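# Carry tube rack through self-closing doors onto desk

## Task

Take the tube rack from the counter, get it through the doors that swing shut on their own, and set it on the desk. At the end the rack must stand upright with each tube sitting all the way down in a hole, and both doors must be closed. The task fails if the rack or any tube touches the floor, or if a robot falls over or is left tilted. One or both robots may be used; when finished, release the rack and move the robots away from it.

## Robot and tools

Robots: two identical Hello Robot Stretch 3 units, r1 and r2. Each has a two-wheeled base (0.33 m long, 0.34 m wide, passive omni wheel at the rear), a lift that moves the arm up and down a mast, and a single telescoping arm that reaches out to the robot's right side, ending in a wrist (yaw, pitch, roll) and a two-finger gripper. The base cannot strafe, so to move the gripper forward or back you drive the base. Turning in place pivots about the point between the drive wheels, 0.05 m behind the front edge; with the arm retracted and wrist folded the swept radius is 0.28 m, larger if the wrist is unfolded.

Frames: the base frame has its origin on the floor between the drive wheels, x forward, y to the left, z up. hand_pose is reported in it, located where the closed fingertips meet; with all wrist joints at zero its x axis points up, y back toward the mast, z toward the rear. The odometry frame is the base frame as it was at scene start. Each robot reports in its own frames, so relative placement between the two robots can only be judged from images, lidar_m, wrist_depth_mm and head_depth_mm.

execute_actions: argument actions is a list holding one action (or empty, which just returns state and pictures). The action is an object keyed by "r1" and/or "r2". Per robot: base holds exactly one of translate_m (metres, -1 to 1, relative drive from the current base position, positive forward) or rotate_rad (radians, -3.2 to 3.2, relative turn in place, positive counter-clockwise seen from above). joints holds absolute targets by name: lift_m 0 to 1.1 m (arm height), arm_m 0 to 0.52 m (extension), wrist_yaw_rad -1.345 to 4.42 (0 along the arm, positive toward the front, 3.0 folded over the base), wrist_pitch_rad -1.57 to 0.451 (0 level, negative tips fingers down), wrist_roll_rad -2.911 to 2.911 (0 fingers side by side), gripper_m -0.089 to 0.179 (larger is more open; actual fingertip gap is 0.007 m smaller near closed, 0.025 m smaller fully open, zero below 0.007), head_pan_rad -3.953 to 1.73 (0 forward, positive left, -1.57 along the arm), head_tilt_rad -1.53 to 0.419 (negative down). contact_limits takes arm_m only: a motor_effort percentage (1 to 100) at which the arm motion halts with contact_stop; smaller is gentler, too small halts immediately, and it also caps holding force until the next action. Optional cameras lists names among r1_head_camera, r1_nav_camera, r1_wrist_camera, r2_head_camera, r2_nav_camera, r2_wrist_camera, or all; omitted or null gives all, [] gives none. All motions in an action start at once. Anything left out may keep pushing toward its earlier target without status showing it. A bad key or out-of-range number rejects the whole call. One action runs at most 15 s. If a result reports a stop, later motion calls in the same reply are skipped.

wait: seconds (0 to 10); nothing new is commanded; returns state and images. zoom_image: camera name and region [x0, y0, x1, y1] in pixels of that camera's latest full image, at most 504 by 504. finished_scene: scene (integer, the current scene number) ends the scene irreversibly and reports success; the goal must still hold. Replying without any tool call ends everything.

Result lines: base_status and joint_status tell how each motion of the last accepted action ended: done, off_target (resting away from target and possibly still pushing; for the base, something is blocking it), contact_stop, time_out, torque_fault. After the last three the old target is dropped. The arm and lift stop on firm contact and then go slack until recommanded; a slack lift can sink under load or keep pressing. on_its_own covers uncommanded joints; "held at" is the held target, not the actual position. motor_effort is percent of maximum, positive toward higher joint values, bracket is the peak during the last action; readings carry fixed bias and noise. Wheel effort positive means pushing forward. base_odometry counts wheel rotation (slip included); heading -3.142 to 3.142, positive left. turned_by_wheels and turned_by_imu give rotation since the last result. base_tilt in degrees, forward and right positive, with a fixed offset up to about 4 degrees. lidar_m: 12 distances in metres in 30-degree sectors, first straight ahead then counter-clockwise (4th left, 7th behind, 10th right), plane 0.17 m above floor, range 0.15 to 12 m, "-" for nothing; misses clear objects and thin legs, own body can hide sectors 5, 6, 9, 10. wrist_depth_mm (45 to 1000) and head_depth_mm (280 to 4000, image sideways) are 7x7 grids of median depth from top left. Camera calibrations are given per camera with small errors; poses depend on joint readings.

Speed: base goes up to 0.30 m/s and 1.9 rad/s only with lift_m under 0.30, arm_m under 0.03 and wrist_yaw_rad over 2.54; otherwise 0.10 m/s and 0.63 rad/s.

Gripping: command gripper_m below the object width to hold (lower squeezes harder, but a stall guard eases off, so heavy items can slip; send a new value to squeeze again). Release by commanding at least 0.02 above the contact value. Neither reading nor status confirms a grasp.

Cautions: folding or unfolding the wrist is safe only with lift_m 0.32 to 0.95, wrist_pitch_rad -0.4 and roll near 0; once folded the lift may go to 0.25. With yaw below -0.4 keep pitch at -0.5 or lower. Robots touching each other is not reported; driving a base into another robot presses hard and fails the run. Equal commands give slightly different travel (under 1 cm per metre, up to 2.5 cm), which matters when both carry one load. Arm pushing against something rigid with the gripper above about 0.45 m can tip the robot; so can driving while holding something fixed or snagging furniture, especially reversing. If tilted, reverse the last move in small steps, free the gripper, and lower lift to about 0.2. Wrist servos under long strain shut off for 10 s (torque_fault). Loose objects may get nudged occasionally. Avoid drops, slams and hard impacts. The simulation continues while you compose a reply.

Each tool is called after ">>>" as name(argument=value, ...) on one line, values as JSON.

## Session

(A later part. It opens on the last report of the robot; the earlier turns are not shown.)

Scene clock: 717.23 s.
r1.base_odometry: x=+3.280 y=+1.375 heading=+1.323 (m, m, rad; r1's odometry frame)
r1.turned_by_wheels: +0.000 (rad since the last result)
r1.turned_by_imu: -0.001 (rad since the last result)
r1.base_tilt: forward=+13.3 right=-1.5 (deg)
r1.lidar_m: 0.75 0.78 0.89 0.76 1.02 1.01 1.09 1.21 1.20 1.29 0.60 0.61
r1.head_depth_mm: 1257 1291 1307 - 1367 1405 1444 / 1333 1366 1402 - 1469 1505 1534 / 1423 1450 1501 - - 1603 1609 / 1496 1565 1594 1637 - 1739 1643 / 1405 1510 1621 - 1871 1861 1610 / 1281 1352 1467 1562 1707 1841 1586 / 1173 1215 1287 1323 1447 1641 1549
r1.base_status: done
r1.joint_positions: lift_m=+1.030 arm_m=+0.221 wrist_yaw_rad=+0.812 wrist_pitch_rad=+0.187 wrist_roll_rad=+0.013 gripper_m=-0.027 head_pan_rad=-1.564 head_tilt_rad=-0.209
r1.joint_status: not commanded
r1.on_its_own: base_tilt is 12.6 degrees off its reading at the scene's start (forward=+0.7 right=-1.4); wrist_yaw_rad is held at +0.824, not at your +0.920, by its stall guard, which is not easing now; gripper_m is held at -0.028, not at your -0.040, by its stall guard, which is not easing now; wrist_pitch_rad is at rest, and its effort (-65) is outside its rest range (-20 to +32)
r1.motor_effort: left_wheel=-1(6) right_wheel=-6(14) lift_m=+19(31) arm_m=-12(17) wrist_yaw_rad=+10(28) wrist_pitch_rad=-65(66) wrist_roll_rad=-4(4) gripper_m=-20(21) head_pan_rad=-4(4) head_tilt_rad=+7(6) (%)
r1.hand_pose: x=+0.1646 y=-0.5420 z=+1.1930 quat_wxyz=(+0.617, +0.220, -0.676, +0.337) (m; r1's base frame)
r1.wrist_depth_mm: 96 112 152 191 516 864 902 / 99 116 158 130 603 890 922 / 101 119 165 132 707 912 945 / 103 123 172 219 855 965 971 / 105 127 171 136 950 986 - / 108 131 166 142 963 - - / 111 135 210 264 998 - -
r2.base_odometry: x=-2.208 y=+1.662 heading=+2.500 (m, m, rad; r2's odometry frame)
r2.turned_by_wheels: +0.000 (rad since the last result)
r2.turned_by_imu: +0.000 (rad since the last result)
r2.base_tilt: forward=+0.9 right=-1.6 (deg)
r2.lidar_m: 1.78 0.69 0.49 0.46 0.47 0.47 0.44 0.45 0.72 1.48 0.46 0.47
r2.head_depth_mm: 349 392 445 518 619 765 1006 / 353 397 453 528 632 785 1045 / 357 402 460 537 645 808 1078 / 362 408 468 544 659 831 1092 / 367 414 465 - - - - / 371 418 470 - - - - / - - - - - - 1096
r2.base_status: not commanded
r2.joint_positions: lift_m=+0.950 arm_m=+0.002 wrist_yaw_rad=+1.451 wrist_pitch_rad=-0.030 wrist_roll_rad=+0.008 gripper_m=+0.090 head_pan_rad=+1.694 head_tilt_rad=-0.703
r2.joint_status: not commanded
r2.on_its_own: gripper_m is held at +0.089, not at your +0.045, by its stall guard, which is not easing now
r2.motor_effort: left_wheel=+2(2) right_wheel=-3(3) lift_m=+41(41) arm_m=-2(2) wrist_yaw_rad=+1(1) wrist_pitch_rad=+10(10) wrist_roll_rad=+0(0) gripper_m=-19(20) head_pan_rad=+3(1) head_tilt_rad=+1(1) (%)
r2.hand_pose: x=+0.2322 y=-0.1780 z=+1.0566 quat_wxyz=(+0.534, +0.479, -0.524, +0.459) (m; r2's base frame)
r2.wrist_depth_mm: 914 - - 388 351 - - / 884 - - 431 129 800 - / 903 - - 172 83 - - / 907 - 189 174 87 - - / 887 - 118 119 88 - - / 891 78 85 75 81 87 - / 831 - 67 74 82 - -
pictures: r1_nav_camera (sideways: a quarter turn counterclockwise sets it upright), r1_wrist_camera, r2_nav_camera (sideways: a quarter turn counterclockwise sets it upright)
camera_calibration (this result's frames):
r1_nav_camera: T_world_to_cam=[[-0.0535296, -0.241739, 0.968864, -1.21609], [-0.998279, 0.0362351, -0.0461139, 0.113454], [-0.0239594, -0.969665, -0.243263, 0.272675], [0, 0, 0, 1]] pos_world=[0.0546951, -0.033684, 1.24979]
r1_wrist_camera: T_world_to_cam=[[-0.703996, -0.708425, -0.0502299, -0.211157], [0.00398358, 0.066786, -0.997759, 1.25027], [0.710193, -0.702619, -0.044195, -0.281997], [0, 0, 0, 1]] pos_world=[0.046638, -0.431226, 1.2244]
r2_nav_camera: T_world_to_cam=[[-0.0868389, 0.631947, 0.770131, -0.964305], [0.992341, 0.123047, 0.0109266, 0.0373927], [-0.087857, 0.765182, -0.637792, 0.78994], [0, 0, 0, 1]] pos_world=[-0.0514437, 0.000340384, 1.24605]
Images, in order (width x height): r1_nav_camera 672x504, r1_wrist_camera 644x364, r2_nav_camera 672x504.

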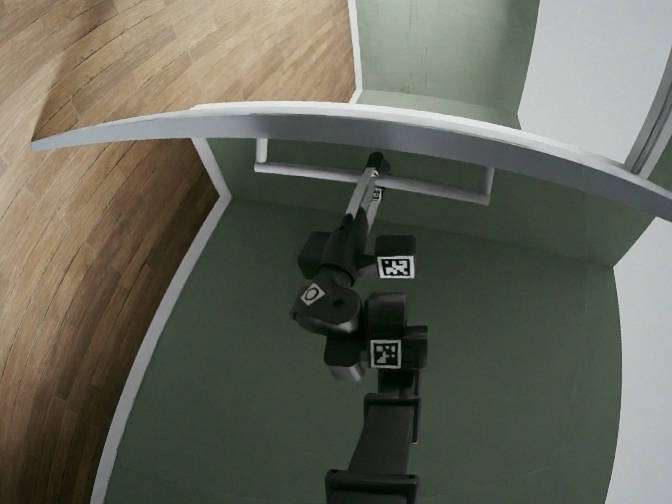

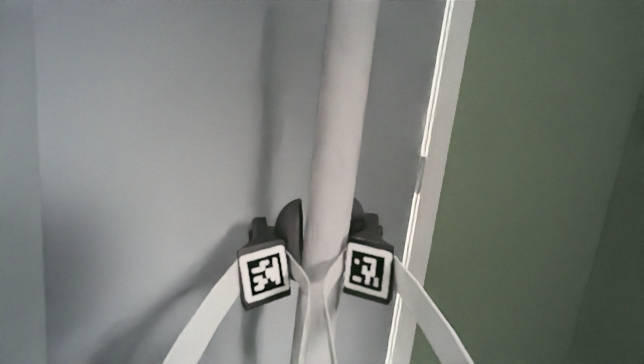

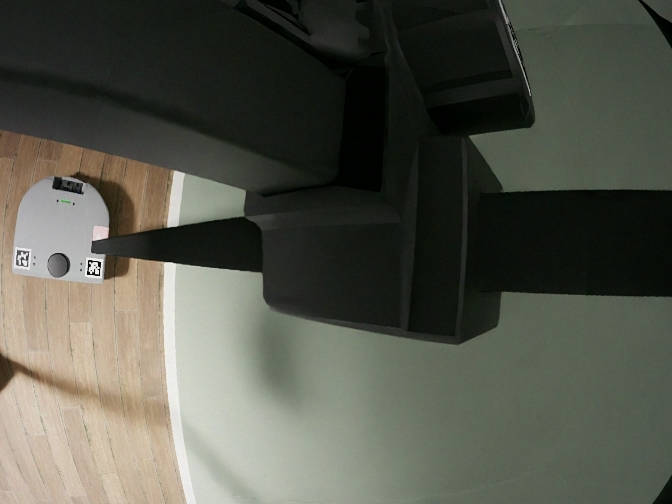

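Tilting dangerously; I should have checked. Undo.

>>> execute_actions(actions=[{"r1":{"base":{"translate_m":0.15}}}], cameras=[])

>>> execute_actions(actions=[{"r1":{"base":{"translate_m":0.13},"joints":{"wrist_pitch_rad":0}}}], cameras=["r1_nav_camera","r2_nav_camera","r1_head_camera"])

Scene clock: 722.33 s.
r1.base_odometry: x=+3.317 y=+1.521 heading=+1.323 (m, m, rad; r1's odometry frame)
r1.turned_by_wheels: +0.000 (rad since the last result)
r1.turned_by_imu: +0.000 (rad since the last result)
r1.base_tilt: forward=+5.9 right=-1.6 (deg)
r1.lidar_m: 1.03 0.83 0.82 0.78 0.78 1.10 1.19 1.28 1.27 1.37 0.51 1.22
r1.head_depth_mm: 1235 1268 1307 - 1403 1451 1527 / 1306 1358 1383 - 1523 1571 1595 / 1389 1433 1497 - - 1698 1669 / 1479 1544 1608 1684 - 1831 1657 / 1479 1544 1630 - - 1892 1646 / 1326 1398 1449 1530 1605 1708 1630 / 1211 1232 1267 1297 1366 1461 1545
r1.base_status: done
r1.joint_positions: lift_m=+1.030 arm_m=+0.221 wrist_yaw_rad=+0.814 wrist_pitch_rad=+0.035 wrist_roll_rad=+0.013 gripper_m=-0.027 head_pan_rad=-1.564 head_tilt_rad=-0.209
r1.joint_status: not commanded
r1.on_its_own: base_tilt is 5.2 degrees off its reading at the scene's start (forward=+0.7 right=-1.4); wrist_yaw_rad is held at +0.824, not at your +0.920, by its stall guard, which is not easing now; gripper_m is held at -0.028, not at your -0.040, by its stall guard, which is not easing now
r1.motor_effort: left_wheel=+1(1) right_wheel=-10(10) lift_m=+20(20) arm_m=-12(12) wrist_yaw_rad=+9(9) wrist_pitch_rad=-12(65) wrist_roll_rad=-4(4) gripper_m=-19(20) head_pan_rad=-4(4) head_tilt_rad=+6(7) (%)
r1.hand_pose: x=+0.1653 y=-0.5423 z=+1.1540 quat_wxyz=(+0.641, +0.270, -0.658, +0.289) (m; r1's base frame)
r1.wrist_depth_mm: 100 117 160 118 610 848 912 / 101 119 165 122 689 890 934 / 103 122 170 128 786 921 968 / 103 124 174 134 891 970 998 / 105 128 171 135 963 - - / 107 130 166 144 - - - / 109 132 206 264 - - -
r2.base_odometry: x=-2.208 y=+1.662 heading=+2.500 (m, m, rad; r2's odometry frame)
r2.turned_by_wheels: +0.000 (rad since the last result)
r2.turned_by_imu: +0.000 (rad since the last result)
r2.base_tilt: forward=+0.9 right=-1.6 (deg)
r2.lidar_m: 1.78 0.69 0.49 0.46 0.47 0.48 0.44 0.45 0.72 1.48 0.48 0.47
r2.head_depth_mm: 349 392 446 519 619 767 1007 / 353 397 453 528 633 787 1042 / 358 403 461 537 647 808 1083 / 362 408 468 543 660 833 1088 / 367 413 465 - - - - / 372 418 470 - - - - / - - - - - - 1094
r2.base_status: not commanded
r2.joint_positions: lift_m=+0.950 arm_m=+0.002 wrist_yaw_rad=+1.451 wrist_pitch_rad=-0.030 wrist_roll_rad=+0.008 gripper_m=+0.090 head_pan_rad=+1.694 head_tilt_rad=-0.703
r2.joint_status: not commanded
r2.on_its_own: gripper_m is held at +0.089, not at your +0.045, by its stall guard, which is not easing now
r2.motor_effort: left_wheel=+2(2) right_wheel=-3(3) lift_m=+41(41) arm_m=-2(2) wrist_yaw_rad=+1(0) wrist_pitch_rad=+10(10) wrist_roll_rad=+0(0) gripper_m=-20(19) head_pan_rad=+1(2) head_tilt_rad=+1(1) (%)
r2.hand_pose: x=+0.2322 y=-0.1780 z=+1.0566 quat_wxyz=(+0.534, +0.479, -0.524, +0.459) (m; r2's base frame)
r2.wrist_depth_mm: 924 - - 387 348 540 - / 916 - - - 129 790 - / 919 - - 172 83 - - / 898 - 189 174 87 - - / 910 - 118 119 88 - - / 874 78 86 75 81 87 - / 819 - 67 74 83 - -
pictures: none
No camera images: the call's "cameras" was empty. Leave "cameras" out to get every camera's image.

Scene clock: 725.47 s.
r1.base_odometry: x=+3.349 y=+1.647 heading=+1.323 (m, m, rad; r1's odometry frame)
r1.turned_by_wheels: +0.000 (rad since the last result)
r1.turned_by_imu: -0.002 (rad since the last result)
r1.base_tilt: forward=+0.8 right=-1.3 (deg)
r1.lidar_m: 0.96 0.76 0.75 0.81 1.11 1.17 1.28 1.35 1.33 1.43 0.46 1.11
r1.head_depth_mm: 1216 1269 1330 - 1451 1536 1573 / 1294 1343 1406 - 1577 1646 1647 / 1375 1439 1503 - - 1786 1648 / 1473 1536 1628 1737 - 1883 1655 / 1509 1551 1597 1644 - 1789 1654 / 1347 1377 1423 1454 1532 1577 1578 / 1229 1255 1240 1246 1134 895 964
r1.base_status: done
r1.joint_positions: lift_m=+1.030 arm_m=+0.220 wrist_yaw_rad=+0.845 wrist_pitch_rad=-0.031 wrist_roll_rad=+0.002 gripper_m=-0.028 head_pan_rad=-1.564 head_tilt_rad=-0.209
r1.joint_status: all done
r1.on_its_own: wrist_yaw_rad is held at +0.824, not at your +0.920, by its stall guard, which is not easing now; gripper_m is held at -0.028, not at your -0.040, by its stall guard, which is not easing now; wrist_yaw_rad is at rest, and its effort (-18) is outside its rest range (-12 to +12)
r1.motor_effort: left_wheel=+5(18) right_wheel=-8(26) lift_m=+21(21) arm_m=-3(12) wrist_yaw_rad=-18(24) wrist_pitch_rad=+11(13) wrist_roll_rad=+0(4) gripper_m=-17(19) head_pan_rad=-4(4) head_tilt_rad=+6(6) (%)
r1.hand_pose: x=+0.1696 y=-0.5346 z=+1.1369 quat_wxyz=(+0.649, +0.300, -0.641, +0.279) (m; r1's base frame)
r1.wrist_depth_mm: 107 126 168 114 487 820 835 / 109 128 171 118 523 842 868 / 110 130 175 126 558 885 913 / 112 133 179 224 604 923 955 / 113 134 175 131 665 946 996 / 115 137 169 138 914 - - / 117 139 203 247 635 - -
r2.base_odometry: x=-2.208 y=+1.662 heading=+2.500 (m, m, rad; r2's odometry frame)
r2.turned_by_wheels: +0.000 (rad since the last result)
r2.turned_by_imu: +0.000 (rad since the last result)
r2.base_tilt: forward=+1.1 right=-1.6 (deg)
r2.lidar_m: 1.78 0.69 0.48 0.46 0.47 0.47 0.44 0.45 0.72 1.48 1.67 0.55
r2.head_depth_mm: 349 392 446 518 619 767 1010 / 353 397 453 528 631 785 1041 / 358 402 461 538 646 808 1078 / 362 408 468 543 658 833 1089 / 367 414 465 - - - - / 371 418 471 - - - - / - - - - - - 1096
r2.base_status: not commanded
r2.joint_positions: lift_m=+0.950 arm_m=+0.002 wrist_yaw_rad=+1.451 wrist_pitch_rad=-0.030 wrist_roll_rad=+0.008 gripper_m=+0.090 head_pan_rad=+1.694 head_tilt_rad=-0.703
r2.joint_status: not commanded
r2.on_its_own: gripper_m is held at +0.089, not at your +0.045, by its stall guard, which is not easing now
r2.motor_effort: left_wheel=+2(2) right_wheel=-3(3) lift_m=+41(42) arm_m=-2(2) wrist_yaw_rad=-1(1) wrist_pitch_rad=+10(10) wrist_roll_rad=+0(0) gripper_m=-20(20) head_pan_rad=+1(3) head_tilt_rad=+0(1) (%)
r2.hand_pose: x=+0.2322 y=-0.1780 z=+1.0566 quat_wxyz=(+0.534, +0.479, -0.524, +0.459) (m; r2's base frame)
r2.wrist_depth_mm: 899 - - 387 338 - - / 887 - - 441 129 - - / 909 - - 173 83 - - / 912 - 188 173 87 - - / 880 - 118 119 87 - - / 882 78 85 75 81 87 - / 805 - 67 74 82 - -
pictures: r1_head_camera (sideways: a quarter turn clockwise sets it upright), r1_nav_camera (sideways: a quarter turn counterclockwise sets it upright), r2_nav_camera (sideways: a quarter turn counterclockwise sets it upright)
camera_calibration (this result's frames):
r1_head_camera: T_world_to_cam=[[0.0290496, 0.238986, -0.970588, 1.28435], [0.999444, 0.00894225, 0.0321151, -0.0472328], [0.0163543, -0.970982, -0.238594, 0.269671], [0, 0, 0, 1]] pos_world=[0.00548635, -0.0446742, 1.31244]
r1_nav_camera: T_world_to_cam=[[-0.0535297, -0.24174, 0.968863, -1.21609], [-0.998279, 0.0362353, -0.0461139, 0.113454], [-0.0239595, -0.969664, -0.243263, 0.272676], [0, 0, 0, 1]] pos_world=[0.0546951, -0.033684, 1.24979]
r2_nav_camera: T_world_to_cam=[[-0.086839, 0.631947, 0.770131, -0.964305], [0.992341, 0.123047, 0.0109266, 0.0373927], [-0.0878571, 0.765181, -0.637792, 0.789941], [0, 0, 0, 1]] pos_world=[-0.0514437, 0.000340368, 1.24605]
Images, in order (width x height): r1_head_camera 896x504, r1_nav_camera 672x504, r2_nav_camera 672x504.

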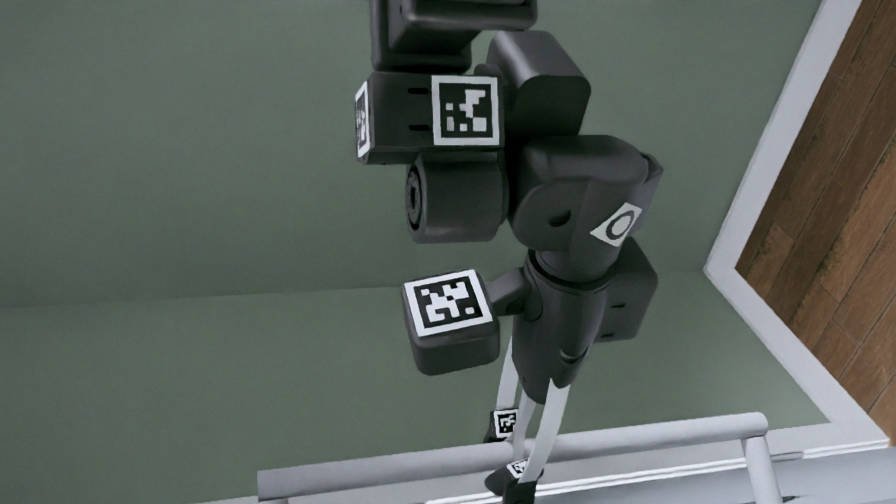

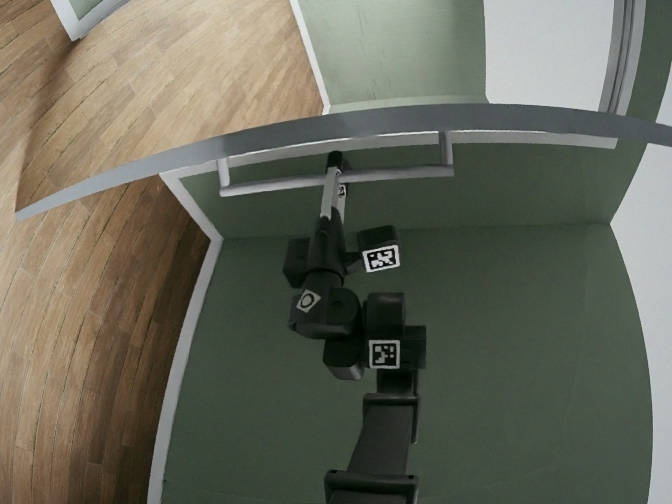

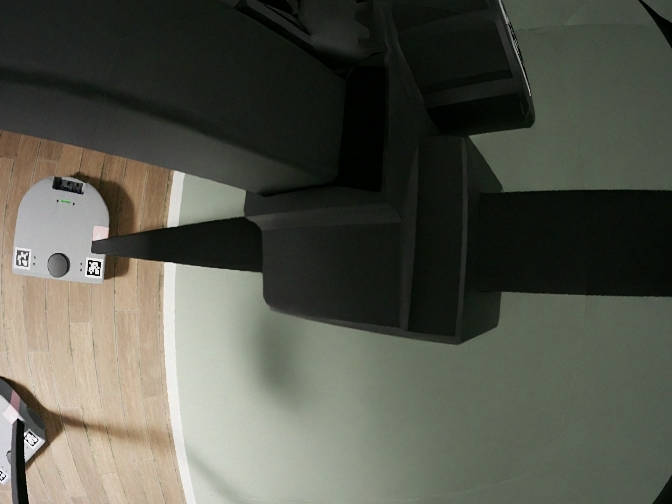

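>>> execute_actions(actions=[{"r2":{"base":{"translate_m":0.45},"joints":{"head_pan_rad":-0.4,"head_tilt_rad":-0.6}}}], cameras=["r2_nav_camera","r2_head_camera"])

Scene clock: 744.47 s.
r1.base_odometry: x=+3.349 y=+1.647 heading=+1.323 (m, m, rad; r1's odometry frame)
r1.turned_by_wheels: +0.000 (rad since the last result)
r1.turned_by_imu: +0.273 (rad since the last result)
r1.base_tilt: forward=+0.8 right=-1.5 (deg)
r1.lidar_m: 0.85 0.78 0.36 0.36 1.14 1.17 1.36 1.30 1.32 0.72 0.51 1.15
r1.head_depth_mm: 1393 1455 1505 - 1645 1734 1644 / 1479 1542 1604 - 1840 1868 1654 / 1384 1440 1501 - - 1773 1646 / 1287 1325 1394 1461 - 1627 1608 / 1183 1232 1273 - - 1283 1260 / 875 854 840 822 703 700 792 / 619 610 538 564 586 581 577
r1.base_status: not commanded
r1.joint_positions: lift_m=+1.030 arm_m=+0.221 wrist_yaw_rad=+0.751 wrist_pitch_rad=-0.027 wrist_roll_rad=+0.002 gripper_m=-0.027 head_pan_rad=-1.564 head_tilt_rad=-0.209
r1.joint_status: not commanded
r1.on_its_own: wrist_yaw_rad is held at +0.776, not at your +0.920, by its stall guard, which is still easing; gripper_m is held at -0.028, not at your -0.040, by its stall guard, which is not easing now
r1.motor_effort: left_wheel=+3(15) right_wheel=-4(14) lift_m=+21(21) arm_m=-14(17) wrist_yaw_rad=+20(63) wrist_pitch_rad=+10(11) wrist_roll_rad=+0(0) gripper_m=-21(27) head_pan_rad=-4(4) head_tilt_rad=+6(6) (%)
r1.hand_pose: x=+0.1530 y=-0.5527 z=+1.1380 quat_wxyz=(+0.661, +0.269, -0.654, +0.250) (m; r1's base frame)
r1.wrist_depth_mm: 116 130 157 113 273 427 670 / 119 133 162 119 284 458 706 / 123 136 167 125 299 497 729 / 144 139 171 196 315 543 760 / 900 143 171 130 346 596 792 / 948 146 170 137 398 671 812 / 969 149 194 224 349 745 876
r2.base_odometry: x=-2.568 y=+1.931 heading=+2.500 (m, m, rad; r2's odometry frame)
r2.turned_by_wheels: +0.000 (rad since the last result)
r2.turned_by_imu: -0.445 (rad since the last result)
r2.base_tilt: forward=+0.9 right=-1.8 (deg)
r2.lidar_m: 0.87 1.40 0.67 0.50 0.49 0.51 0.70 0.81 0.95 1.32 1.62 0.28
r2.head_depth_mm: 1399 - - - 290 - 1212 / 1516 414 1886 2047 302 303 484 / 349 1780 2054 2181 311 297 1040 / - 303 2163 2298 313 1383 1214 / 304 682 1935 2111 1809 1457 1221 / 1416 1175 1488 1333 1309 1379 1216 / 767 791 894 2194 1811 1454 1225
r2.base_status: done
r2.joint_positions: lift_m=+0.950 arm_m=+0.002 wrist_yaw_rad=+1.564 wrist_pitch_rad=-0.030 wrist_roll_rad=+0.010 gripper_m=+0.090 head_pan_rad=-0.393 head_tilt_rad=-0.604
r2.joint_status: all done
r2.on_its_own: wrist_yaw_rad is held at +1.549, not at your +1.450, by its stall guard, which is not easing now; gripper_m is held at +0.089, not at your +0.045, by its stall guard, which is not easing now
r2.motor_effort: left_wheel=+2(12) right_wheel=+1(13) lift_m=+41(42) arm_m=+0(2) wrist_yaw_rad=-11(73) wrist_pitch_rad=+10(30) wrist_roll_rad=-1(5) gripper_m=-20(27) head_pan_rad=-2(30) head_tilt_rad=+1(11) (%)
r2.hand_pose: x=+0.2340 y=-0.1490 z=+1.0568 quat_wxyz=(+0.507, +0.508, -0.496, +0.488) (m; r2's base frame)
r2.wrist_depth_mm: - - - 998 122 - - / - - - 877 121 - - / - - - 141 90 - - / - - - 166 94 - - / - - 121 127 93 - - / - 77 73 78 86 93 - / - - 72 79 88 - -
pictures: r2_head_camera (sideways: a quarter turn clockwise sets it upright), r2_nav_camera (sideways: a quarter turn counterclockwise sets it upright)
camera_calibration (this result's frames):
r2_head_camera: T_world_to_cam=[[-0.494523, 0.177578, -0.850831, 1.12973], [0.324737, 0.945765, 0.00864724, -0.00790295], [0.806222, -0.27202, -0.525368, 0.63972], [0, 0, 0, 1]] pos_world=[0.045486, -0.0191239, 1.29736]
r2_nav_camera: T_world_to_cam=[[0.519386, -0.206074, 0.82932, -1.04516], [-0.383773, -0.923363, 0.0109065, 0.0458117], [0.763516, -0.323935, -0.558667, 0.681813], [0, 0, 0, 1]] pos_world=[0.0398491, 0.0477831, 1.24718]
Images, in order (width x height): r2_head_camera 896x504, r2_nav_camera 672x504.

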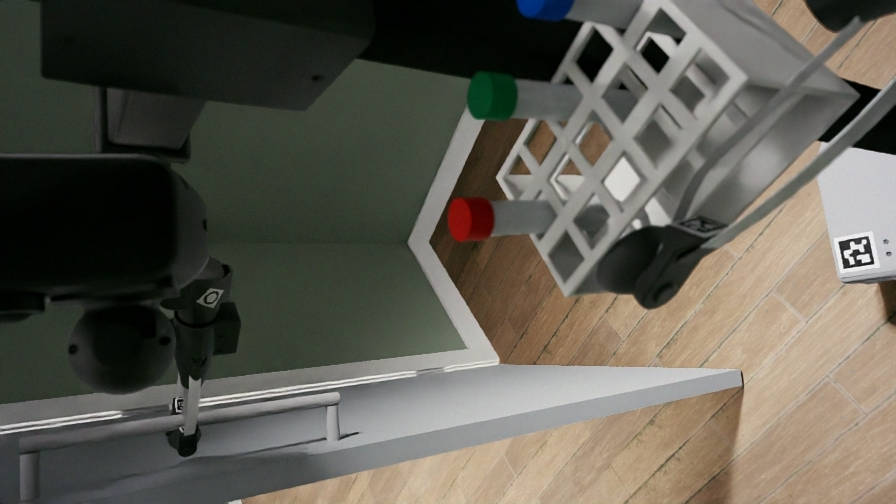

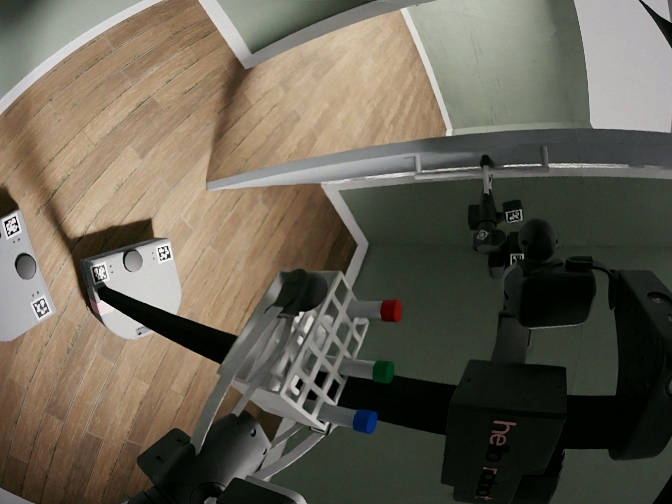

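>>> execute_actions(actions=[{"r2":{"base":{"translate_m":-0.25}}}], cameras=["r2_nav_camera","r2_wrist_camera","r1_nav_camera"])

Scene clock: 750.57 s.
r1.base_odometry: x=+3.349 y=+1.647 heading=+1.323 (m, m, rad; r1's odometry frame)
r1.turned_by_wheels: +0.000 (rad since the last result)
r1.turned_by_imu: -0.001 (rad since the last result)
r1.base_tilt: forward=+0.8 right=-1.5 (deg)
r1.lidar_m: 0.85 0.78 0.73 0.60 1.14 1.17 1.37 1.30 1.32 0.71 0.50 1.15
r1.head_depth_mm: 1390 1455 1498 - 1652 1720 1628 / 1480 1538 1611 - 1843 1853 1643 / 1377 1438 1501 - - 1763 1644 / 1285 1341 1394 1452 - 1599 1619 / 1179 1236 1283 - - 1286 1251 / 869 848 837 822 701 696 790 / 615 603 537 562 583 578 573
r1.base_status: not commanded
r1.joint_positions: lift_m=+1.030 arm_m=+0.221 wrist_yaw_rad=+0.731 wrist_pitch_rad=-0.028 wrist_roll_rad=+0.002 gripper_m=-0.027 head_pan_rad=-1.564 head_tilt_rad=-0.209
r1.joint_status: not commanded
r1.on_its_own: wrist_yaw_rad is held at +0.734, not at your +0.920, by its stall guard, which is not easing now; gripper_m is held at -0.028, not at your -0.040, by its stall guard, which is not easing now
r1.motor_effort: left_wheel=+4(7) right_wheel=-9(9) lift_m=+21(21) arm_m=-12(12) wrist_yaw_rad=+2(3) wrist_pitch_rad=+10(10) wrist_roll_rad=+0(0) gripper_m=-17(18) head_pan_rad=-4(4) head_tilt_rad=+6(6) (%)
r1.hand_pose: x=+0.1491 y=-0.5560 z=+1.1378 quat_wxyz=(+0.664, +0.262, -0.657, +0.243) (m; r1's base frame)
r1.wrist_depth_mm: 116 131 159 114 281 455 678 / 118 134 163 117 295 488 718 / 121 137 168 123 311 536 744 / 126 140 173 128 326 582 770 / 858 143 173 130 356 644 812 / 916 147 170 138 408 722 853 / 953 149 195 223 361 811 882
r2.base_odometry: x=-2.368 y=+1.781 heading=+2.500 (m, m, rad; r2's odometry frame)
r2.turned_by_wheels: +0.000 (rad since the last result)
r2.turned_by_imu: -0.001 (rad since the last result)
r2.base_tilt: forward=+0.9 right=-1.7 (deg)
r2.lidar_m: 0.60 1.31 0.50 0.37 0.37 0.38 0.53 0.61 0.62 1.00 1.74 0.50
r2.head_depth_mm: 404 1654 1834 2017 1845 - 1188 / 387 420 1999 2164 298 303 1162 / 376 410 2158 2259 318 305 1060 / 373 408 500 2181 313 1199 1018 / 477 2036 2246 2329 1803 1447 1168 / 493 1760 1965 1768 1633 1455 1219 / 1009 1014 1215 2287 1804 1455 1223
r2.base_status: done
r2.joint_positions: lift_m=+0.950 arm_m=+0.002 wrist_yaw_rad=+1.552 wrist_pitch_rad=-0.030 wrist_roll_rad=+0.010 gripper_m=+0.090 head_pan_rad=-0.393 head_tilt_rad=-0.604
r2.joint_status: not commanded
r2.on_its_own: wrist_yaw_rad is held at +1.549, not at your +1.450, by its stall guard, which is not easing now; gripper_m is held at +0.089, not at your +0.045, by its stall guard, which is not easing now
r2.motor_effort: left_wheel=+1(2) right_wheel=-1(7) lift_m=+41(41) arm_m=-1(0) wrist_yaw_rad=-1(11) wrist_pitch_rad=+10(10) wrist_roll_rad=-1(1) gripper_m=-18(20) head_pan_rad=-3(2) head_tilt_rad=+1(1) (%)
r2.hand_pose: x=+0.2340 y=-0.1519 z=+1.0568 quat_wxyz=(+0.510, +0.505, -0.499, +0.485) (m; r2's base frame)
r2.wrist_depth_mm: - - - 477 334 364 - / - - - - 361 - - / - - - 180 91 - - / - - - 173 93 - - / - - 120 127 94 - - / - 84 73 78 86 92 - / - - 72 79 88 - -
pictures: r1_nav_camera (sideways: a quarter turn counterclockwise sets it upright), r2_nav_camera (sideways: a quarter turn counterclockwise sets it upright), r2_wrist_camera
camera_calibration (this result's frames):
r1_nav_camera: T_world_to_cam=[[-0.0535306, -0.241732, 0.968865, -1.21609], [-0.998279, 0.0362384, -0.0461142, 0.113454], [-0.0239628, -0.969666, -0.243256, 0.272666], [0, 0, 0, 1]] pos_world=[0.054695, -0.0336846, 1.24979]
r2_nav_camera: T_world_to_cam=[[0.519386, -0.206074, 0.82932, -1.04516], [-0.383773, -0.923363, 0.0109065, 0.0458117], [0.763516, -0.323935, -0.558667, 0.681813], [0, 0, 0, 1]] pos_world=[0.0398491, 0.0477831, 1.24718]
r2_wrist_camera: T_world_to_cam=[[0.032387, -0.999465, -0.0045592, -0.150189], [-0.204503, -0.00216156, -0.978864, 1.11254], [0.97833, 0.0326348, -0.204464, 0.151643], [0, 0, 0, 1]] pos_world=[0.0840259, -0.152653, 1.11935]
Images, in order (width x height): r1_nav_camera 672x504, r2_nav_camera 672x504, r2_wrist_camera 644x364.

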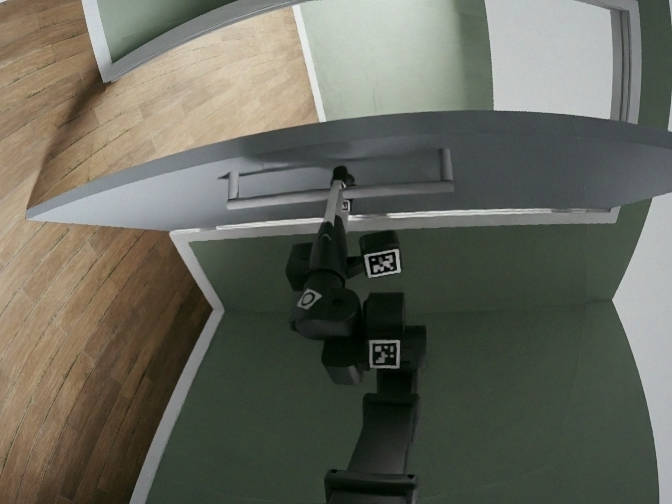

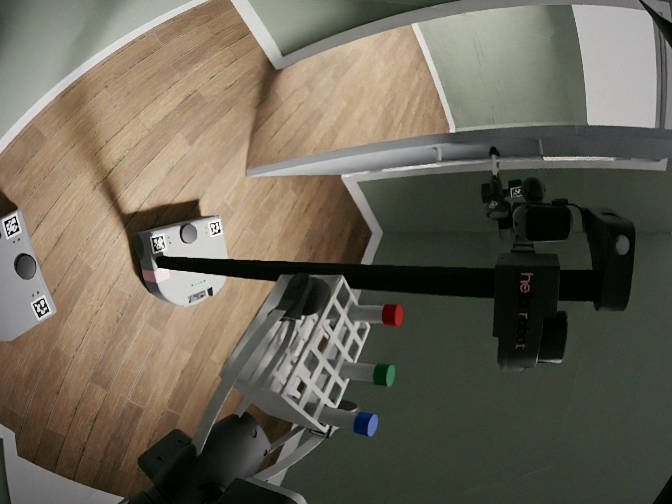

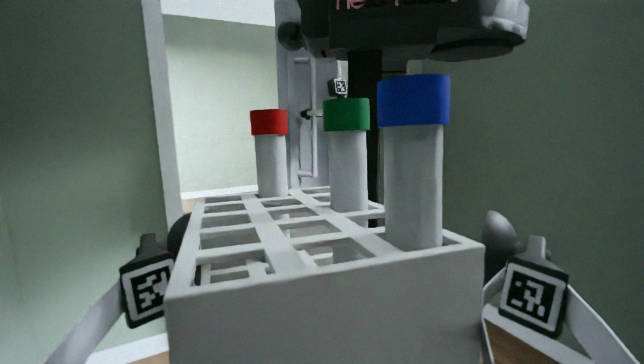

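>>> execute_actions(actions=[{"r1":{"base":{"translate_m":-0.08},"joints":{"arm_m":0.24}}}], cameras=["r1_nav_camera"])

Scene clock: 757.40 s.
r1.base_odometry: x=+3.329 y=+1.569 heading=+1.324 (m, m, rad; r1's odometry frame)
r1.turned_by_wheels: +0.000 (rad since the last result)
r1.turned_by_imu: -0.002 (rad since the last result)
r1.base_tilt: forward=+0.9 right=-1.5 (deg)
r1.lidar_m: 0.92 0.85 0.74 0.61 1.09 1.12 1.31 1.24 1.25 0.83 0.51 1.21
r1.head_depth_mm: 1326 1386 1430 - 1576 1647 1623 / 1464 1518 1579 - 1770 1858 1648 / 1436 1500 1572 - - 1847 1673 / 1331 1403 1452 1520 - 1680 1670 / 1251 1293 1345 - 1451 1525 1565 / 1160 1148 1092 1049 977 948 907 / 729 704 581 579 633 582 604
r1.base_status: done
r1.joint_positions: lift_m=+1.030 arm_m=+0.240 wrist_yaw_rad=+0.799 wrist_pitch_rad=-0.030 wrist_roll_rad=+0.002 gripper_m=-0.028 head_pan_rad=-1.564 head_tilt_rad=-0.209
r1.joint_status: all done
r1.on_its_own: wrist_yaw_rad is held at +0.794, not at your +0.920, by its stall guard, which is not easing now; gripper_m is held at -0.028, not at your -0.040, by its stall guard, which is not easing now
r1.motor_effort: left_wheel=+3(10) right_wheel=-5(23) lift_m=+22(21) arm_m=+3(8) wrist_yaw_rad=-5(46) wrist_pitch_rad=+11(11) wrist_roll_rad=+0(0) gripper_m=-17(19) head_pan_rad=-4(4) head_tilt_rad=+6(6) (%)
r1.hand_pose: x=+0.1617 y=-0.5628 z=+1.1372 quat_wxyz=(+0.655, +0.285, -0.647, +0.265) (m; r1's base frame)
r1.wrist_depth_mm: 116 131 160 111 289 481 683 / 118 134 164 116 304 522 707 / 121 137 169 121 318 572 740 / 125 140 174 201 335 634 756 / 129 144 174 127 359 696 790 / 149 147 170 135 414 789 830 / - 149 196 226 372 870 861
r2.base_odometry: x=-2.368 y=+1.781 heading=+2.500 (m, m, rad; r2's odometry frame)
r2.turned_by_wheels: +0.000 (rad since the last result)
r2.turned_by_imu: +0.000 (rad since the last result)
r2.base_tilt: forward=+1.0 right=-1.8 (deg)
r2.lidar_m: 1.11 1.31 0.51 0.38 0.37 0.38 0.53 0.61 0.62 1.00 1.74 0.52
r2.head_depth_mm: 397 429 1829 2018 1848 - 1187 / 382 419 507 2078 298 303 1064 / 621 1962 2186 590 317 305 1019 / 486 2153 2425 2353 313 1234 1118 / 1733 2000 2244 2338 1796 1452 1219 / 1682 1753 1964 2139 1744 1460 1217 / 1116 - 3463 2367 1810 1465 1224
r2.base_status: not commanded
r2.joint_positions: lift_m=+0.950 arm_m=+0.002 wrist_yaw_rad=+1.552 wrist_pitch_rad=-0.030 wrist_roll_rad=+0.010 gripper_m=+0.090 head_pan_rad=-0.393 head_tilt_rad=-0.604
r2.joint_status: not commanded
r2.on_its_own: wrist_yaw_rad is held at +1.549, not at your +1.450, by its stall guard, which is not easing now; gripper_m is held at +0.089, not at your +0.045, by its stall guard, which is not easing now
r2.motor_effort: left_wheel=+1(1) right_wheel=-1(1) lift_m=+41(41) arm_m=+0(1) wrist_yaw_rad=-1(2) wrist_pitch_rad=+10(10) wrist_roll_rad=-1(1) gripper_m=-19(18) head_pan_rad=-3(3) head_tilt_rad=+1(1) (%)
r2.hand_pose: x=+0.2340 y=-0.1519 z=+1.0568 quat_wxyz=(+0.510, +0.505, -0.499, +0.485) (m; r2's base frame)
r2.wrist_depth_mm: - - - - 339 319 386 / - - - - 346 - - / - - - 180 91 - - / - - - 173 94 - - / - - 120 127 94 - - / - 84 73 78 86 92 - / - - 72 79 88 - -
pictures: r1_nav_camera (sideways: a quarter turn counterclockwise sets it upright)
camera_calibration (this result's frames):
r1_nav_camera: T_world_to_cam=[[-0.0535305, -0.241732, 0.968865, -1.21609], [-0.998279, 0.0362382, -0.0461142, 0.113454], [-0.0239627, -0.969666, -0.243256, 0.272666], [0, 0, 0, 1]] pos_world=[0.054695, -0.0336846, 1.24979]
Images, in order (width x height): r1_nav_camera 672x504.

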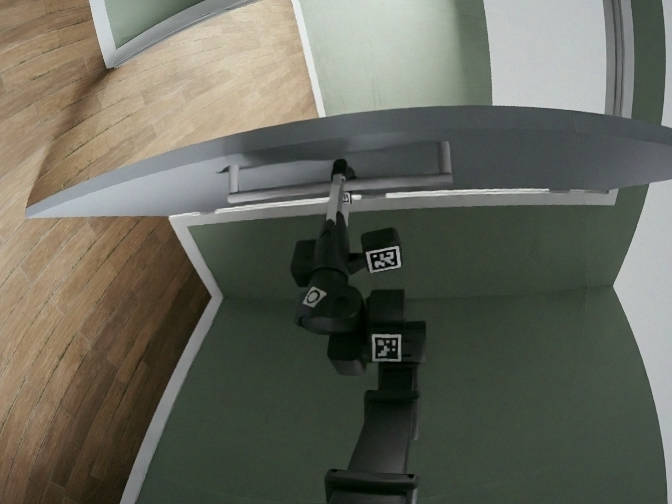

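Worked. Two more, checking.

>>> execute_actions(actions=[{"r1":{"base":{"translate_m":-0.1},"joints":{"arm_m":0.265,"wrist_yaw_rad":0.88}}}], cameras=["r1_nav_camera","r2_nav_camera"])

Scene clock: 762.70 s.
r1.base_odometry: x=+3.305 y=+1.472 heading=+1.324 (m, m, rad; r1's odometry frame)
r1.turned_by_wheels: +0.000 (rad since the last result)
r1.turned_by_imu: -0.001 (rad since the last result)
r1.base_tilt: forward=+0.9 right=-1.4 (deg)
r1.lidar_m: 1.01 0.93 0.63 1.04 1.02 1.06 1.23 1.16 1.17 1.16 0.51 1.29
r1.head_depth_mm: 1242 1282 1340 - 1468 1534 1562 / 1360 1417 1463 - 1648 1722 1644 / 1478 1542 1630 - 1822 1891 1659 / 1405 1462 1549 1592 1711 1767 1657 / 1315 1370 1420 - 1550 1627 1613 / 1231 1278 1317 1360 1410 1424 1252 / 1094 971 681 646 676 670 646
r1.base_status: done
r1.joint_positions: lift_m=+1.030 arm_m=+0.265 wrist_yaw_rad=+0.878 wrist_pitch_rad=-0.028 wrist_roll_rad=+0.002 gripper_m=-0.027 head_pan_rad=-1.564 head_tilt_rad=-0.209
r1.joint_status: all done
r1.on_its_own: gripper_m is held at -0.028, not at your -0.040, by its stall guard, which is not easing now
r1.motor_effort: left_wheel=+4(8) right_wheel=-7(22) lift_m=+20(21) arm_m=-1(6) wrist_yaw_rad=+1(21) wrist_pitch_rad=+10(11) wrist_roll_rad=+0(0) gripper_m=-17(18) head_pan_rad=-4(4) head_tilt_rad=+6(6) (%)
r1.hand_pose: x=+0.1752 y=-0.5731 z=+1.1376 quat_wxyz=(+0.644, +0.310, -0.636, +0.291) (m; r1's base frame)
r1.wrist_depth_mm: 114 129 159 113 303 545 695 / 116 132 163 119 318 588 720 / 118 134 168 122 333 658 743 / 121 138 172 127 353 736 768 / 126 141 171 129 382 817 801 / 141 144 169 136 463 842 830 / - 147 195 224 384 871 865
r2.base_odometry: x=-2.368 y=+1.781 heading=+2.500 (m, m, rad; r2's odometry frame)
r2.turned_by_wheels: +0.000 (rad since the last result)
r2.turned_by_imu: +0.000 (rad since the last result)
r2.base_tilt: forward=+1.0 right=-1.7 (deg)
r2.lidar_m: 1.11 1.31 0.50 0.37 0.37 0.38 0.53 0.61 0.62 1.00 1.73 0.56
r2.head_depth_mm: 592 479 529 598 728 - 1159 / 505 1803 1998 2163 299 303 1039 / 525 1967 2196 2282 317 305 1060 / 1915 2142 2416 2360 313 1371 1215 / 1853 1988 2239 2260 1678 1452 1216 / 965 1109 1524 2178 1807 1456 1225 / - - 3493 2375 1804 1454 1222
r2.base_status: not commanded
r2.joint_positions: lift_m=+0.950 arm_m=+0.002 wrist_yaw_rad=+1.552 wrist_pitch_rad=-0.030 wrist_roll_rad=+0.010 gripper_m=+0.090 head_pan_rad=-0.393 head_tilt_rad=-0.604
r2.joint_status: not commanded
r2.on_its_own: wrist_yaw_rad is held at +1.549, not at your +1.450, by its stall guard, which is not easing now; gripper_m is held at +0.089, not at your +0.045, by its stall guard, which is not easing now
r2.motor_effort: left_wheel=+1(1) right_wheel=-1(1) lift_m=+41(41) arm_m=-1(0) wrist_yaw_rad=-4(2) wrist_pitch_rad=+10(10) wrist_roll_rad=-1(1) gripper_m=-19(18) head_pan_rad=-2(2) head_tilt_rad=+1(1) (%)
r2.hand_pose: x=+0.2340 y=-0.1519 z=+1.0568 quat_wxyz=(+0.510, +0.505, -0.499, +0.485) (m; r2's base frame)
r2.wrist_depth_mm: - - - - 486 332 305 / - - - - 867 568 - / - - - 180 91 382 - / - - - 173 93 375 - / - - 120 127 94 366 - / - 84 73 78 86 92 - / - - 72 79 88 396 -
pictures: r1_nav_camera (sideways: a quarter turn counterclockwise sets it upright), r2_nav_camera (sideways: a quarter turn counterclockwise sets it upright)
camera_calibration (this result's frames):
r1_nav_camera: T_world_to_cam=[[-0.0535305, -0.241732, 0.968865, -1.21609], [-0.998279, 0.0362381, -0.0461142, 0.113454], [-0.0239626, -0.969666, -0.243256, 0.272666], [0, 0, 0, 1]] pos_world=[0.054695, -0.0336846, 1.24979]
r2_nav_camera: T_world_to_cam=[[0.519386, -0.206074, 0.82932, -1.04516], [-0.383773, -0.923363, 0.0109065, 0.0458117], [0.763516, -0.323935, -0.558667, 0.681813], [0, 0, 0, 1]] pos_world=[0.0398491, 0.0477831, 1.24718]
Images, in order (width x height): r1_nav_camera 672x504, r2_nav_camera 672x504.

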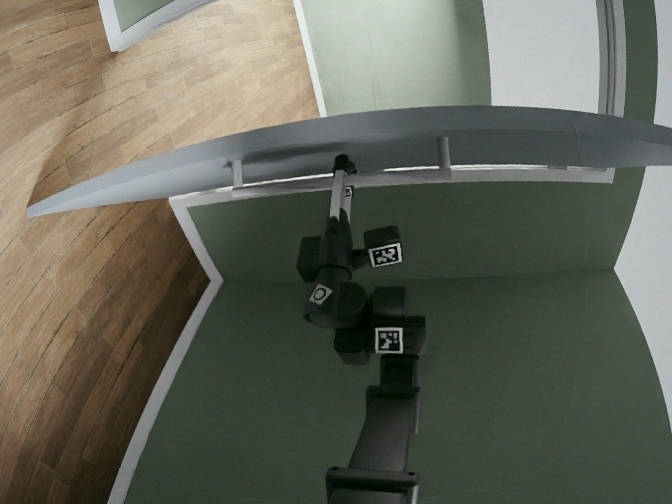

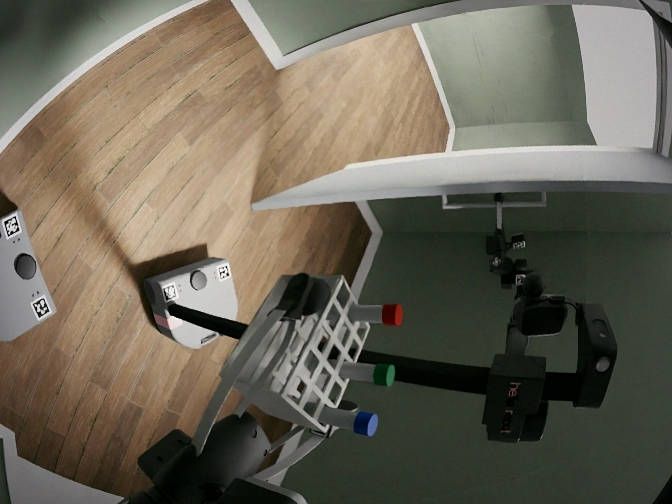

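>>> execute_actions(actions=[{"r2":{"base":{"rotate_rad":0.42},"joints":{"head_pan_rad":-0.9}}}], cameras=[])

>>> execute_actions(actions=[{"r2":{"base":{"translate_m":0.3}}}], cameras=["r2_nav_camera"])

Scene clock: 769.03 s.
r1.base_odometry: x=+3.305 y=+1.472 heading=+1.324 (m, m, rad; r1's odometry frame)
r1.turned_by_wheels: +0.000 (rad since the last result)
r1.turned_by_imu: -0.001 (rad since the last result)
r1.base_tilt: forward=+1.0 right=-1.5 (deg)
r1.lidar_m: 1.01 0.93 0.64 1.03 1.02 1.06 1.23 1.16 1.17 1.16 0.51 1.29
r1.head_depth_mm: 1230 1287 1330 - 1471 1527 1559 / 1362 1411 1462 - 1637 1719 1638 / 1475 1544 1624 - 1818 1903 1649 / 1405 1473 1536 1584 1729 1763 1669 / 1319 1370 1430 - 1545 1620 1614 / 1229 1268 1315 1351 1411 1437 1251 / 1086 973 682 648 676 673 649
r1.base_status: not commanded
r1.joint_positions: lift_m=+1.030 arm_m=+0.265 wrist_yaw_rad=+0.878 wrist_pitch_rad=-0.028 wrist_roll_rad=+0.002 gripper_m=-0.027 head_pan_rad=-1.564 head_tilt_rad=-0.209
r1.joint_status: not commanded
r1.on_its_own: gripper_m is held at -0.028, not at your -0.040, by its stall guard, which is not easing now
r1.motor_effort: left_wheel=+4(4) right_wheel=-7(7) lift_m=+20(21) arm_m=-1(1) wrist_yaw_rad=+1(1) wrist_pitch_rad=+11(10) wrist_roll_rad=+0(0) gripper_m=-17(17) head_pan_rad=-4(4) head_tilt_rad=+6(6) (%)
r1.hand_pose: x=+0.1752 y=-0.5731 z=+1.1376 quat_wxyz=(+0.644, +0.310, -0.636, +0.291) (m; r1's base frame)
r1.wrist_depth_mm: 114 129 160 114 300 548 684 / 116 132 163 119 317 592 709 / 118 135 168 123 333 655 738 / 122 137 172 127 354 730 771 / 126 140 172 129 378 801 807 / 141 143 169 137 461 854 826 / - 146 195 224 384 898 860
r2.base_odometry: x=-2.368 y=+1.781 heading=+2.920 (m, m, rad; r2's odometry frame)
r2.turned_by_wheels: +0.420 (rad since the last result)
r2.turned_by_imu: +0.414 (rad since the last result)
r2.base_tilt: forward=+1.0 right=-1.6 (deg)
r2.lidar_m: 1.63 0.56 0.39 0.36 0.37 0.48 0.61 0.62 0.90 1.73 0.56 1.11
r2.head_depth_mm: 413 453 1701 1978 1800 - - / 637 1741 1866 628 732 - - / 508 1882 2081 2261 1827 1530 - / 542 2000 2277 2351 963 766 1201 / 1942 2147 2393 2385 1734 - 1162 / 1802 1898 2073 1709 311 305 1188 / 916 1265 2135 2275 307 300 1217
r2.base_status: done
r2.joint_positions: lift_m=+0.950 arm_m=+0.002 wrist_yaw_rad=+1.552 wrist_pitch_rad=-0.030 wrist_roll_rad=+0.010 gripper_m=+0.090 head_pan_rad=-0.893 head_tilt_rad=-0.604
r2.joint_status: all done
r2.on_its_own: wrist_yaw_rad is held at +1.549, not at your +1.450, by its stall guard, which is not easing now; gripper_m is held at +0.089, not at your +0.045, by its stall guard, which is not easing now
r2.motor_effort: left_wheel=-2(4) right_wheel=+2(6) lift_m=+41(41) arm_m=+0(0) wrist_yaw_rad=-1(2) wrist_pitch_rad=+10(10) wrist_roll_rad=-1(1) gripper_m=-18(18) head_pan_rad=-3(23) head_tilt_rad=+1(1) (%)
r2.hand_pose: x=+0.2340 y=-0.1521 z=+1.0568 quat_wxyz=(+0.510, +0.505, -0.500, +0.485) (m; r2's base frame)
r2.wrist_depth_mm: 688 - - - - - - / 676 - - - - - - / 682 - - 181 90 - - / 676 - - 173 94 - - / 684 955 120 127 94 - - / 692 84 73 78 86 92 - / 620 929 72 79 88 - -
pictures: none
No camera images: the call's "cameras" was empty. Leave "cameras" out to get every camera's image.

Scene clock: 773.00 s.
r1.base_odometry: x=+3.305 y=+1.472 heading=+1.324 (m, m, rad; r1's odometry frame)
r1.turned_by_wheels: +0.000 (rad since the last result)
r1.turned_by_imu: -0.001 (rad since the last result)
r1.base_tilt: forward=+0.9 right=-1.4 (deg)
r1.lidar_m: 1.00 0.51 0.51 1.04 1.02 1.06 1.23 1.16 1.17 1.16 0.51 1.29
r1.head_depth_mm: 1252 1289 1346 - 1470 1533 1564 / 1346 1409 1480 - 1645 1723 1649 / 1484 1542 1613 - 1804 1867 1655 / 1408 1473 1534 1579 1730 1770 1671 / 1315 1364 1413 - 1547 1616 1634 / 1232 1271 1317 1363 1416 1438 1251 / 1088 967 680 644 674 670 646
r1.base_status: not commanded
r1.joint_positions: lift_m=+1.030 arm_m=+0.265 wrist_yaw_rad=+0.878 wrist_pitch_rad=-0.028 wrist_roll_rad=+0.002 gripper_m=-0.027 head_pan_rad=-1.564 head_tilt_rad=-0.209
r1.joint_status: not commanded
r1.on_its_own: gripper_m is held at -0.028, not at your -0.040, by its stall guard, which is not easing now
r1.motor_effort: left_wheel=+4(4) right_wheel=-7(7) lift_m=+21(21) arm_m=-1(1) wrist_yaw_rad=+1(1) wrist_pitch_rad=+11(11) wrist_roll_rad=+0(0) gripper_m=-19(17) head_pan_rad=-4(4) head_tilt_rad=+6(6) (%)
r1.hand_pose: x=+0.1752 y=-0.5731 z=+1.1376 quat_wxyz=(+0.644, +0.310, -0.636, +0.291) (m; r1's base frame)
r1.wrist_depth_mm: 114 129 160 113 301 535 687 / 116 132 164 119 317 596 724 / 118 135 167 122 335 658 744 / 122 137 173 127 350 729 764 / 126 141 172 129 381 806 808 / 141 143 169 136 462 840 836 / - 146 195 224 390 871 845
r2.base_odometry: x=-2.660 y=+1.847 heading=+2.920 (m, m, rad; r2's odometry frame)
r2.turned_by_wheels: +0.000 (rad since the last result)
r2.turned_by_imu: +0.001 (rad since the last result)
r2.base_tilt: forward=+0.9 right=-1.7 (deg)
r2.lidar_m: 1.33 0.60 0.41 0.39 0.40 0.51 0.91 0.91 1.30 0.50 0.53 0.87
r2.head_depth_mm: 1407 1589 1765 1941 1789 - - / 1549 1676 1890 2079 1798 - - / 1653 1828 2060 2234 1831 1536 - / 1758 1913 2192 2350 964 829 1208 / 725 817 961 1186 1352 - 1163 / 996 1220 1573 2021 304 305 1188 / 3747 - 3477 2377 307 300 1221
r2.base_status: done
r2.joint_positions: lift_m=+0.950 arm_m=+0.002 wrist_yaw_rad=+1.552 wrist_pitch_rad=-0.030 wrist_roll_rad=+0.010 gripper_m=+0.090 head_pan_rad=-0.893 head_tilt_rad=-0.604
r2.joint_status: not commanded
r2.on_its_own: wrist_yaw_rad is held at +1.549, not at your +1.450, by its stall guard, which is not easing now; gripper_m is held at +0.089, not at your +0.045, by its stall guard, which is not easing now
r2.motor_effort: left_wheel=-2(3) right_wheel=+2(7) lift_m=+41(41) arm_m=+0(0) wrist_yaw_rad=+0(2) wrist_pitch_rad=+10(9) wrist_roll_rad=-1(1) gripper_m=-18(19) head_pan_rad=-1(4) head_tilt_rad=+1(1) (%)
r2.hand_pose: x=+0.2340 y=-0.1521 z=+1.0568 quat_wxyz=(+0.510, +0.505, -0.500, +0.485) (m; r2's base frame)
r2.wrist_depth_mm: 711 - - - - - 581 / 723 - - - - - 571 / 718 - - 180 91 - 616 / 707 - - 173 93 - 600 / 715 966 120 128 94 - 655 / 714 84 73 78 86 92 - / 654 991 72 79 88 958 -
pictures: r2_nav_camera (sideways: a quarter turn counterclockwise sets it upright)
camera_calibration (this result's frames):
r2_nav_camera: T_world_to_cam=[[0.357128, -0.429753, 0.82932, -1.04417], [-0.779299, -0.626557, 0.0109065, 0.0482245], [0.51493, -0.650183, -0.558667, 0.683329], [0, 0, 0, 1]] pos_world=[0.0586187, 0.0257683, 1.24718]
Images, in order (width x height): r2_nav_camera 672x504.

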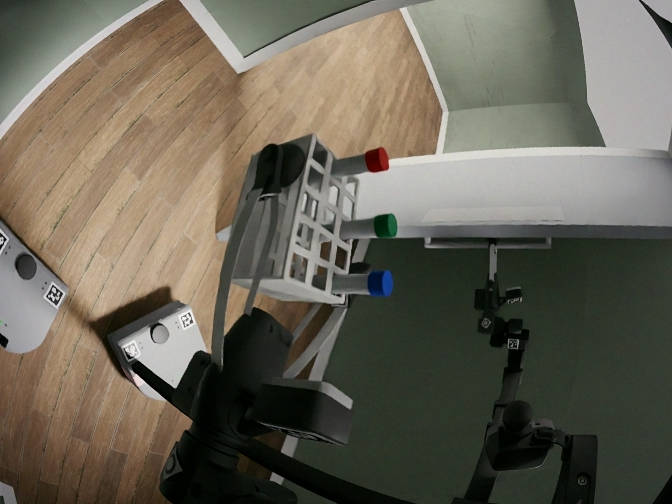

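>>> execute_actions(actions=[{"r2":{"base":{"translate_m":0.4},"joints":{"head_pan_rad":-0.5}}}], cameras=["r2_nav_camera"])

Scene clock: 780.13 s.
r1.base_odometry: x=+3.305 y=+1.472 heading=+1.324 (m, m, rad; r1's odometry frame)
r1.turned_by_wheels: +0.000 (rad since the last result)
r1.turned_by_imu: -0.002 (rad since the last result)
r1.base_tilt: forward=+1.0 right=-1.4 (deg)
r1.lidar_m: 0.57 0.68 0.94 1.04 1.02 1.06 1.23 1.16 1.17 1.16 0.51 1.29
r1.head_depth_mm: 1234 1279 1344 - 1463 1534 1558 / 1352 1416 1477 - 1642 1717 1654 / 1478 1542 1629 - 1806 1880 1651 / 1406 1467 1539 1588 1708 1776 1661 / 1317 1362 1422 - 1537 1610 1616 / 1234 1281 1320 1372 1419 1432 1254 / 1092 966 682 648 676 668 648
r1.base_status: not commanded
r1.joint_positions: lift_m=+1.030 arm_m=+0.265 wrist_yaw_rad=+0.878 wrist_pitch_rad=-0.028 wrist_roll_rad=+0.002 gripper_m=-0.027 head_pan_rad=-1.564 head_tilt_rad=-0.209
r1.joint_status: not commanded
r1.on_its_own: gripper_m is held at -0.028, not at your -0.040, by its stall guard, which is not easing now
r1.motor_effort: left_wheel=+4(4) right_wheel=-7(7) lift_m=+21(21) arm_m=-1(1) wrist_yaw_rad=+1(1) wrist_pitch_rad=+10(10) wrist_roll_rad=+0(0) gripper_m=-17(18) head_pan_rad=-4(4) head_tilt_rad=+6(6) (%)
r1.hand_pose: x=+0.1752 y=-0.5731 z=+1.1376 quat_wxyz=(+0.644, +0.310, -0.636, +0.291) (m; r1's base frame)
r1.wrist_depth_mm: 114 129 159 114 301 538 690 / 116 132 164 119 318 591 717 / 118 134 167 123 333 655 749 / 122 137 173 127 353 728 780 / 126 140 173 129 383 807 797 / 141 143 169 136 462 854 830 / - 147 194 224 386 895 863
r2.base_odometry: x=-3.051 y=+1.935 heading=+2.920 (m, m, rad; r2's odometry frame)
r2.turned_by_wheels: +0.000 (rad since the last result)
r2.turned_by_imu: +0.001 (rad since the last result)
r2.base_tilt: forward=+1.0 right=-1.7 (deg)
r2.lidar_m: 0.93 0.65 0.45 0.42 0.43 0.55 1.26 1.41 0.57 1.68 0.64 1.27
r2.head_depth_mm: 1154 1177 1193 1214 - 1169 - / 3422 3775 3233 1746 1646 - 1187 / 3929 - 3439 2461 308 302 1158 / - - 3452 2360 311 324 1214 / 3963 - 3451 2365 1713 1415 1216 / 3762 - 3441 2395 1693 1371 1218 / 3575 3856 913 998 1114 1280 1223
r2.base_status: done
r2.joint_positions: lift_m=+0.950 arm_m=+0.002 wrist_yaw_rad=+1.552 wrist_pitch_rad=-0.030 wrist_roll_rad=+0.010 gripper_m=+0.090 head_pan_rad=-0.507 head_tilt_rad=-0.604
r2.joint_status: all done
r2.on_its_own: wrist_yaw_rad is held at +1.549, not at your +1.450, by its stall guard, which is not easing now; gripper_m is held at +0.089, not at your +0.045, by its stall guard, which is not easing now
r2.motor_effort: left_wheel=-2(3) right_wheel=+2(6) lift_m=+41(41) arm_m=+0(0) wrist_yaw_rad=-1(1) wrist_pitch_rad=+10(10) wrist_roll_rad=-1(1) gripper_m=-18(18) head_pan_rad=+4(20) head_tilt_rad=+1(1) (%)
r2.hand_pose: x=+0.2340 y=-0.1521 z=+1.0568 quat_wxyz=(+0.510, +0.505, -0.500, +0.485) (m; r2's base frame)
r2.wrist_depth_mm: 745 791 796 - - - - / 756 813 815 849 - - - / 759 854 862 180 90 - - / 759 842 860 173 94 - - / 739 878 120 127 94 - - / 749 84 73 78 86 92 872 / 690 955 72 79 88 - 863
pictures: r2_nav_camera (sideways: a quarter turn counterclockwise sets it upright)
camera_calibration (this result's frames):
r2_nav_camera: T_world_to_cam=[[0.492566, -0.263831, 0.82932, -1.045], [-0.486341, -0.873701, 0.0109065, 0.0464374], [0.7217, -0.408705, -0.558667, 0.682068], [0, 0, 0, 1]] pos_world=[0.0450667, 0.0436328, 1.24718]
Images, in order (width x height): r2_nav_camera 672x504.

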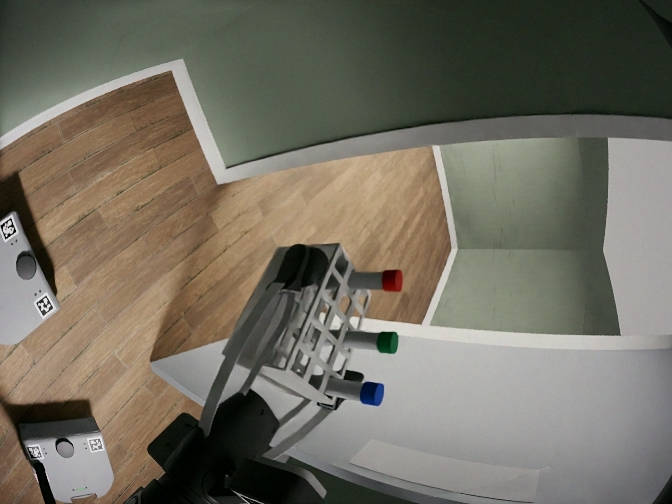

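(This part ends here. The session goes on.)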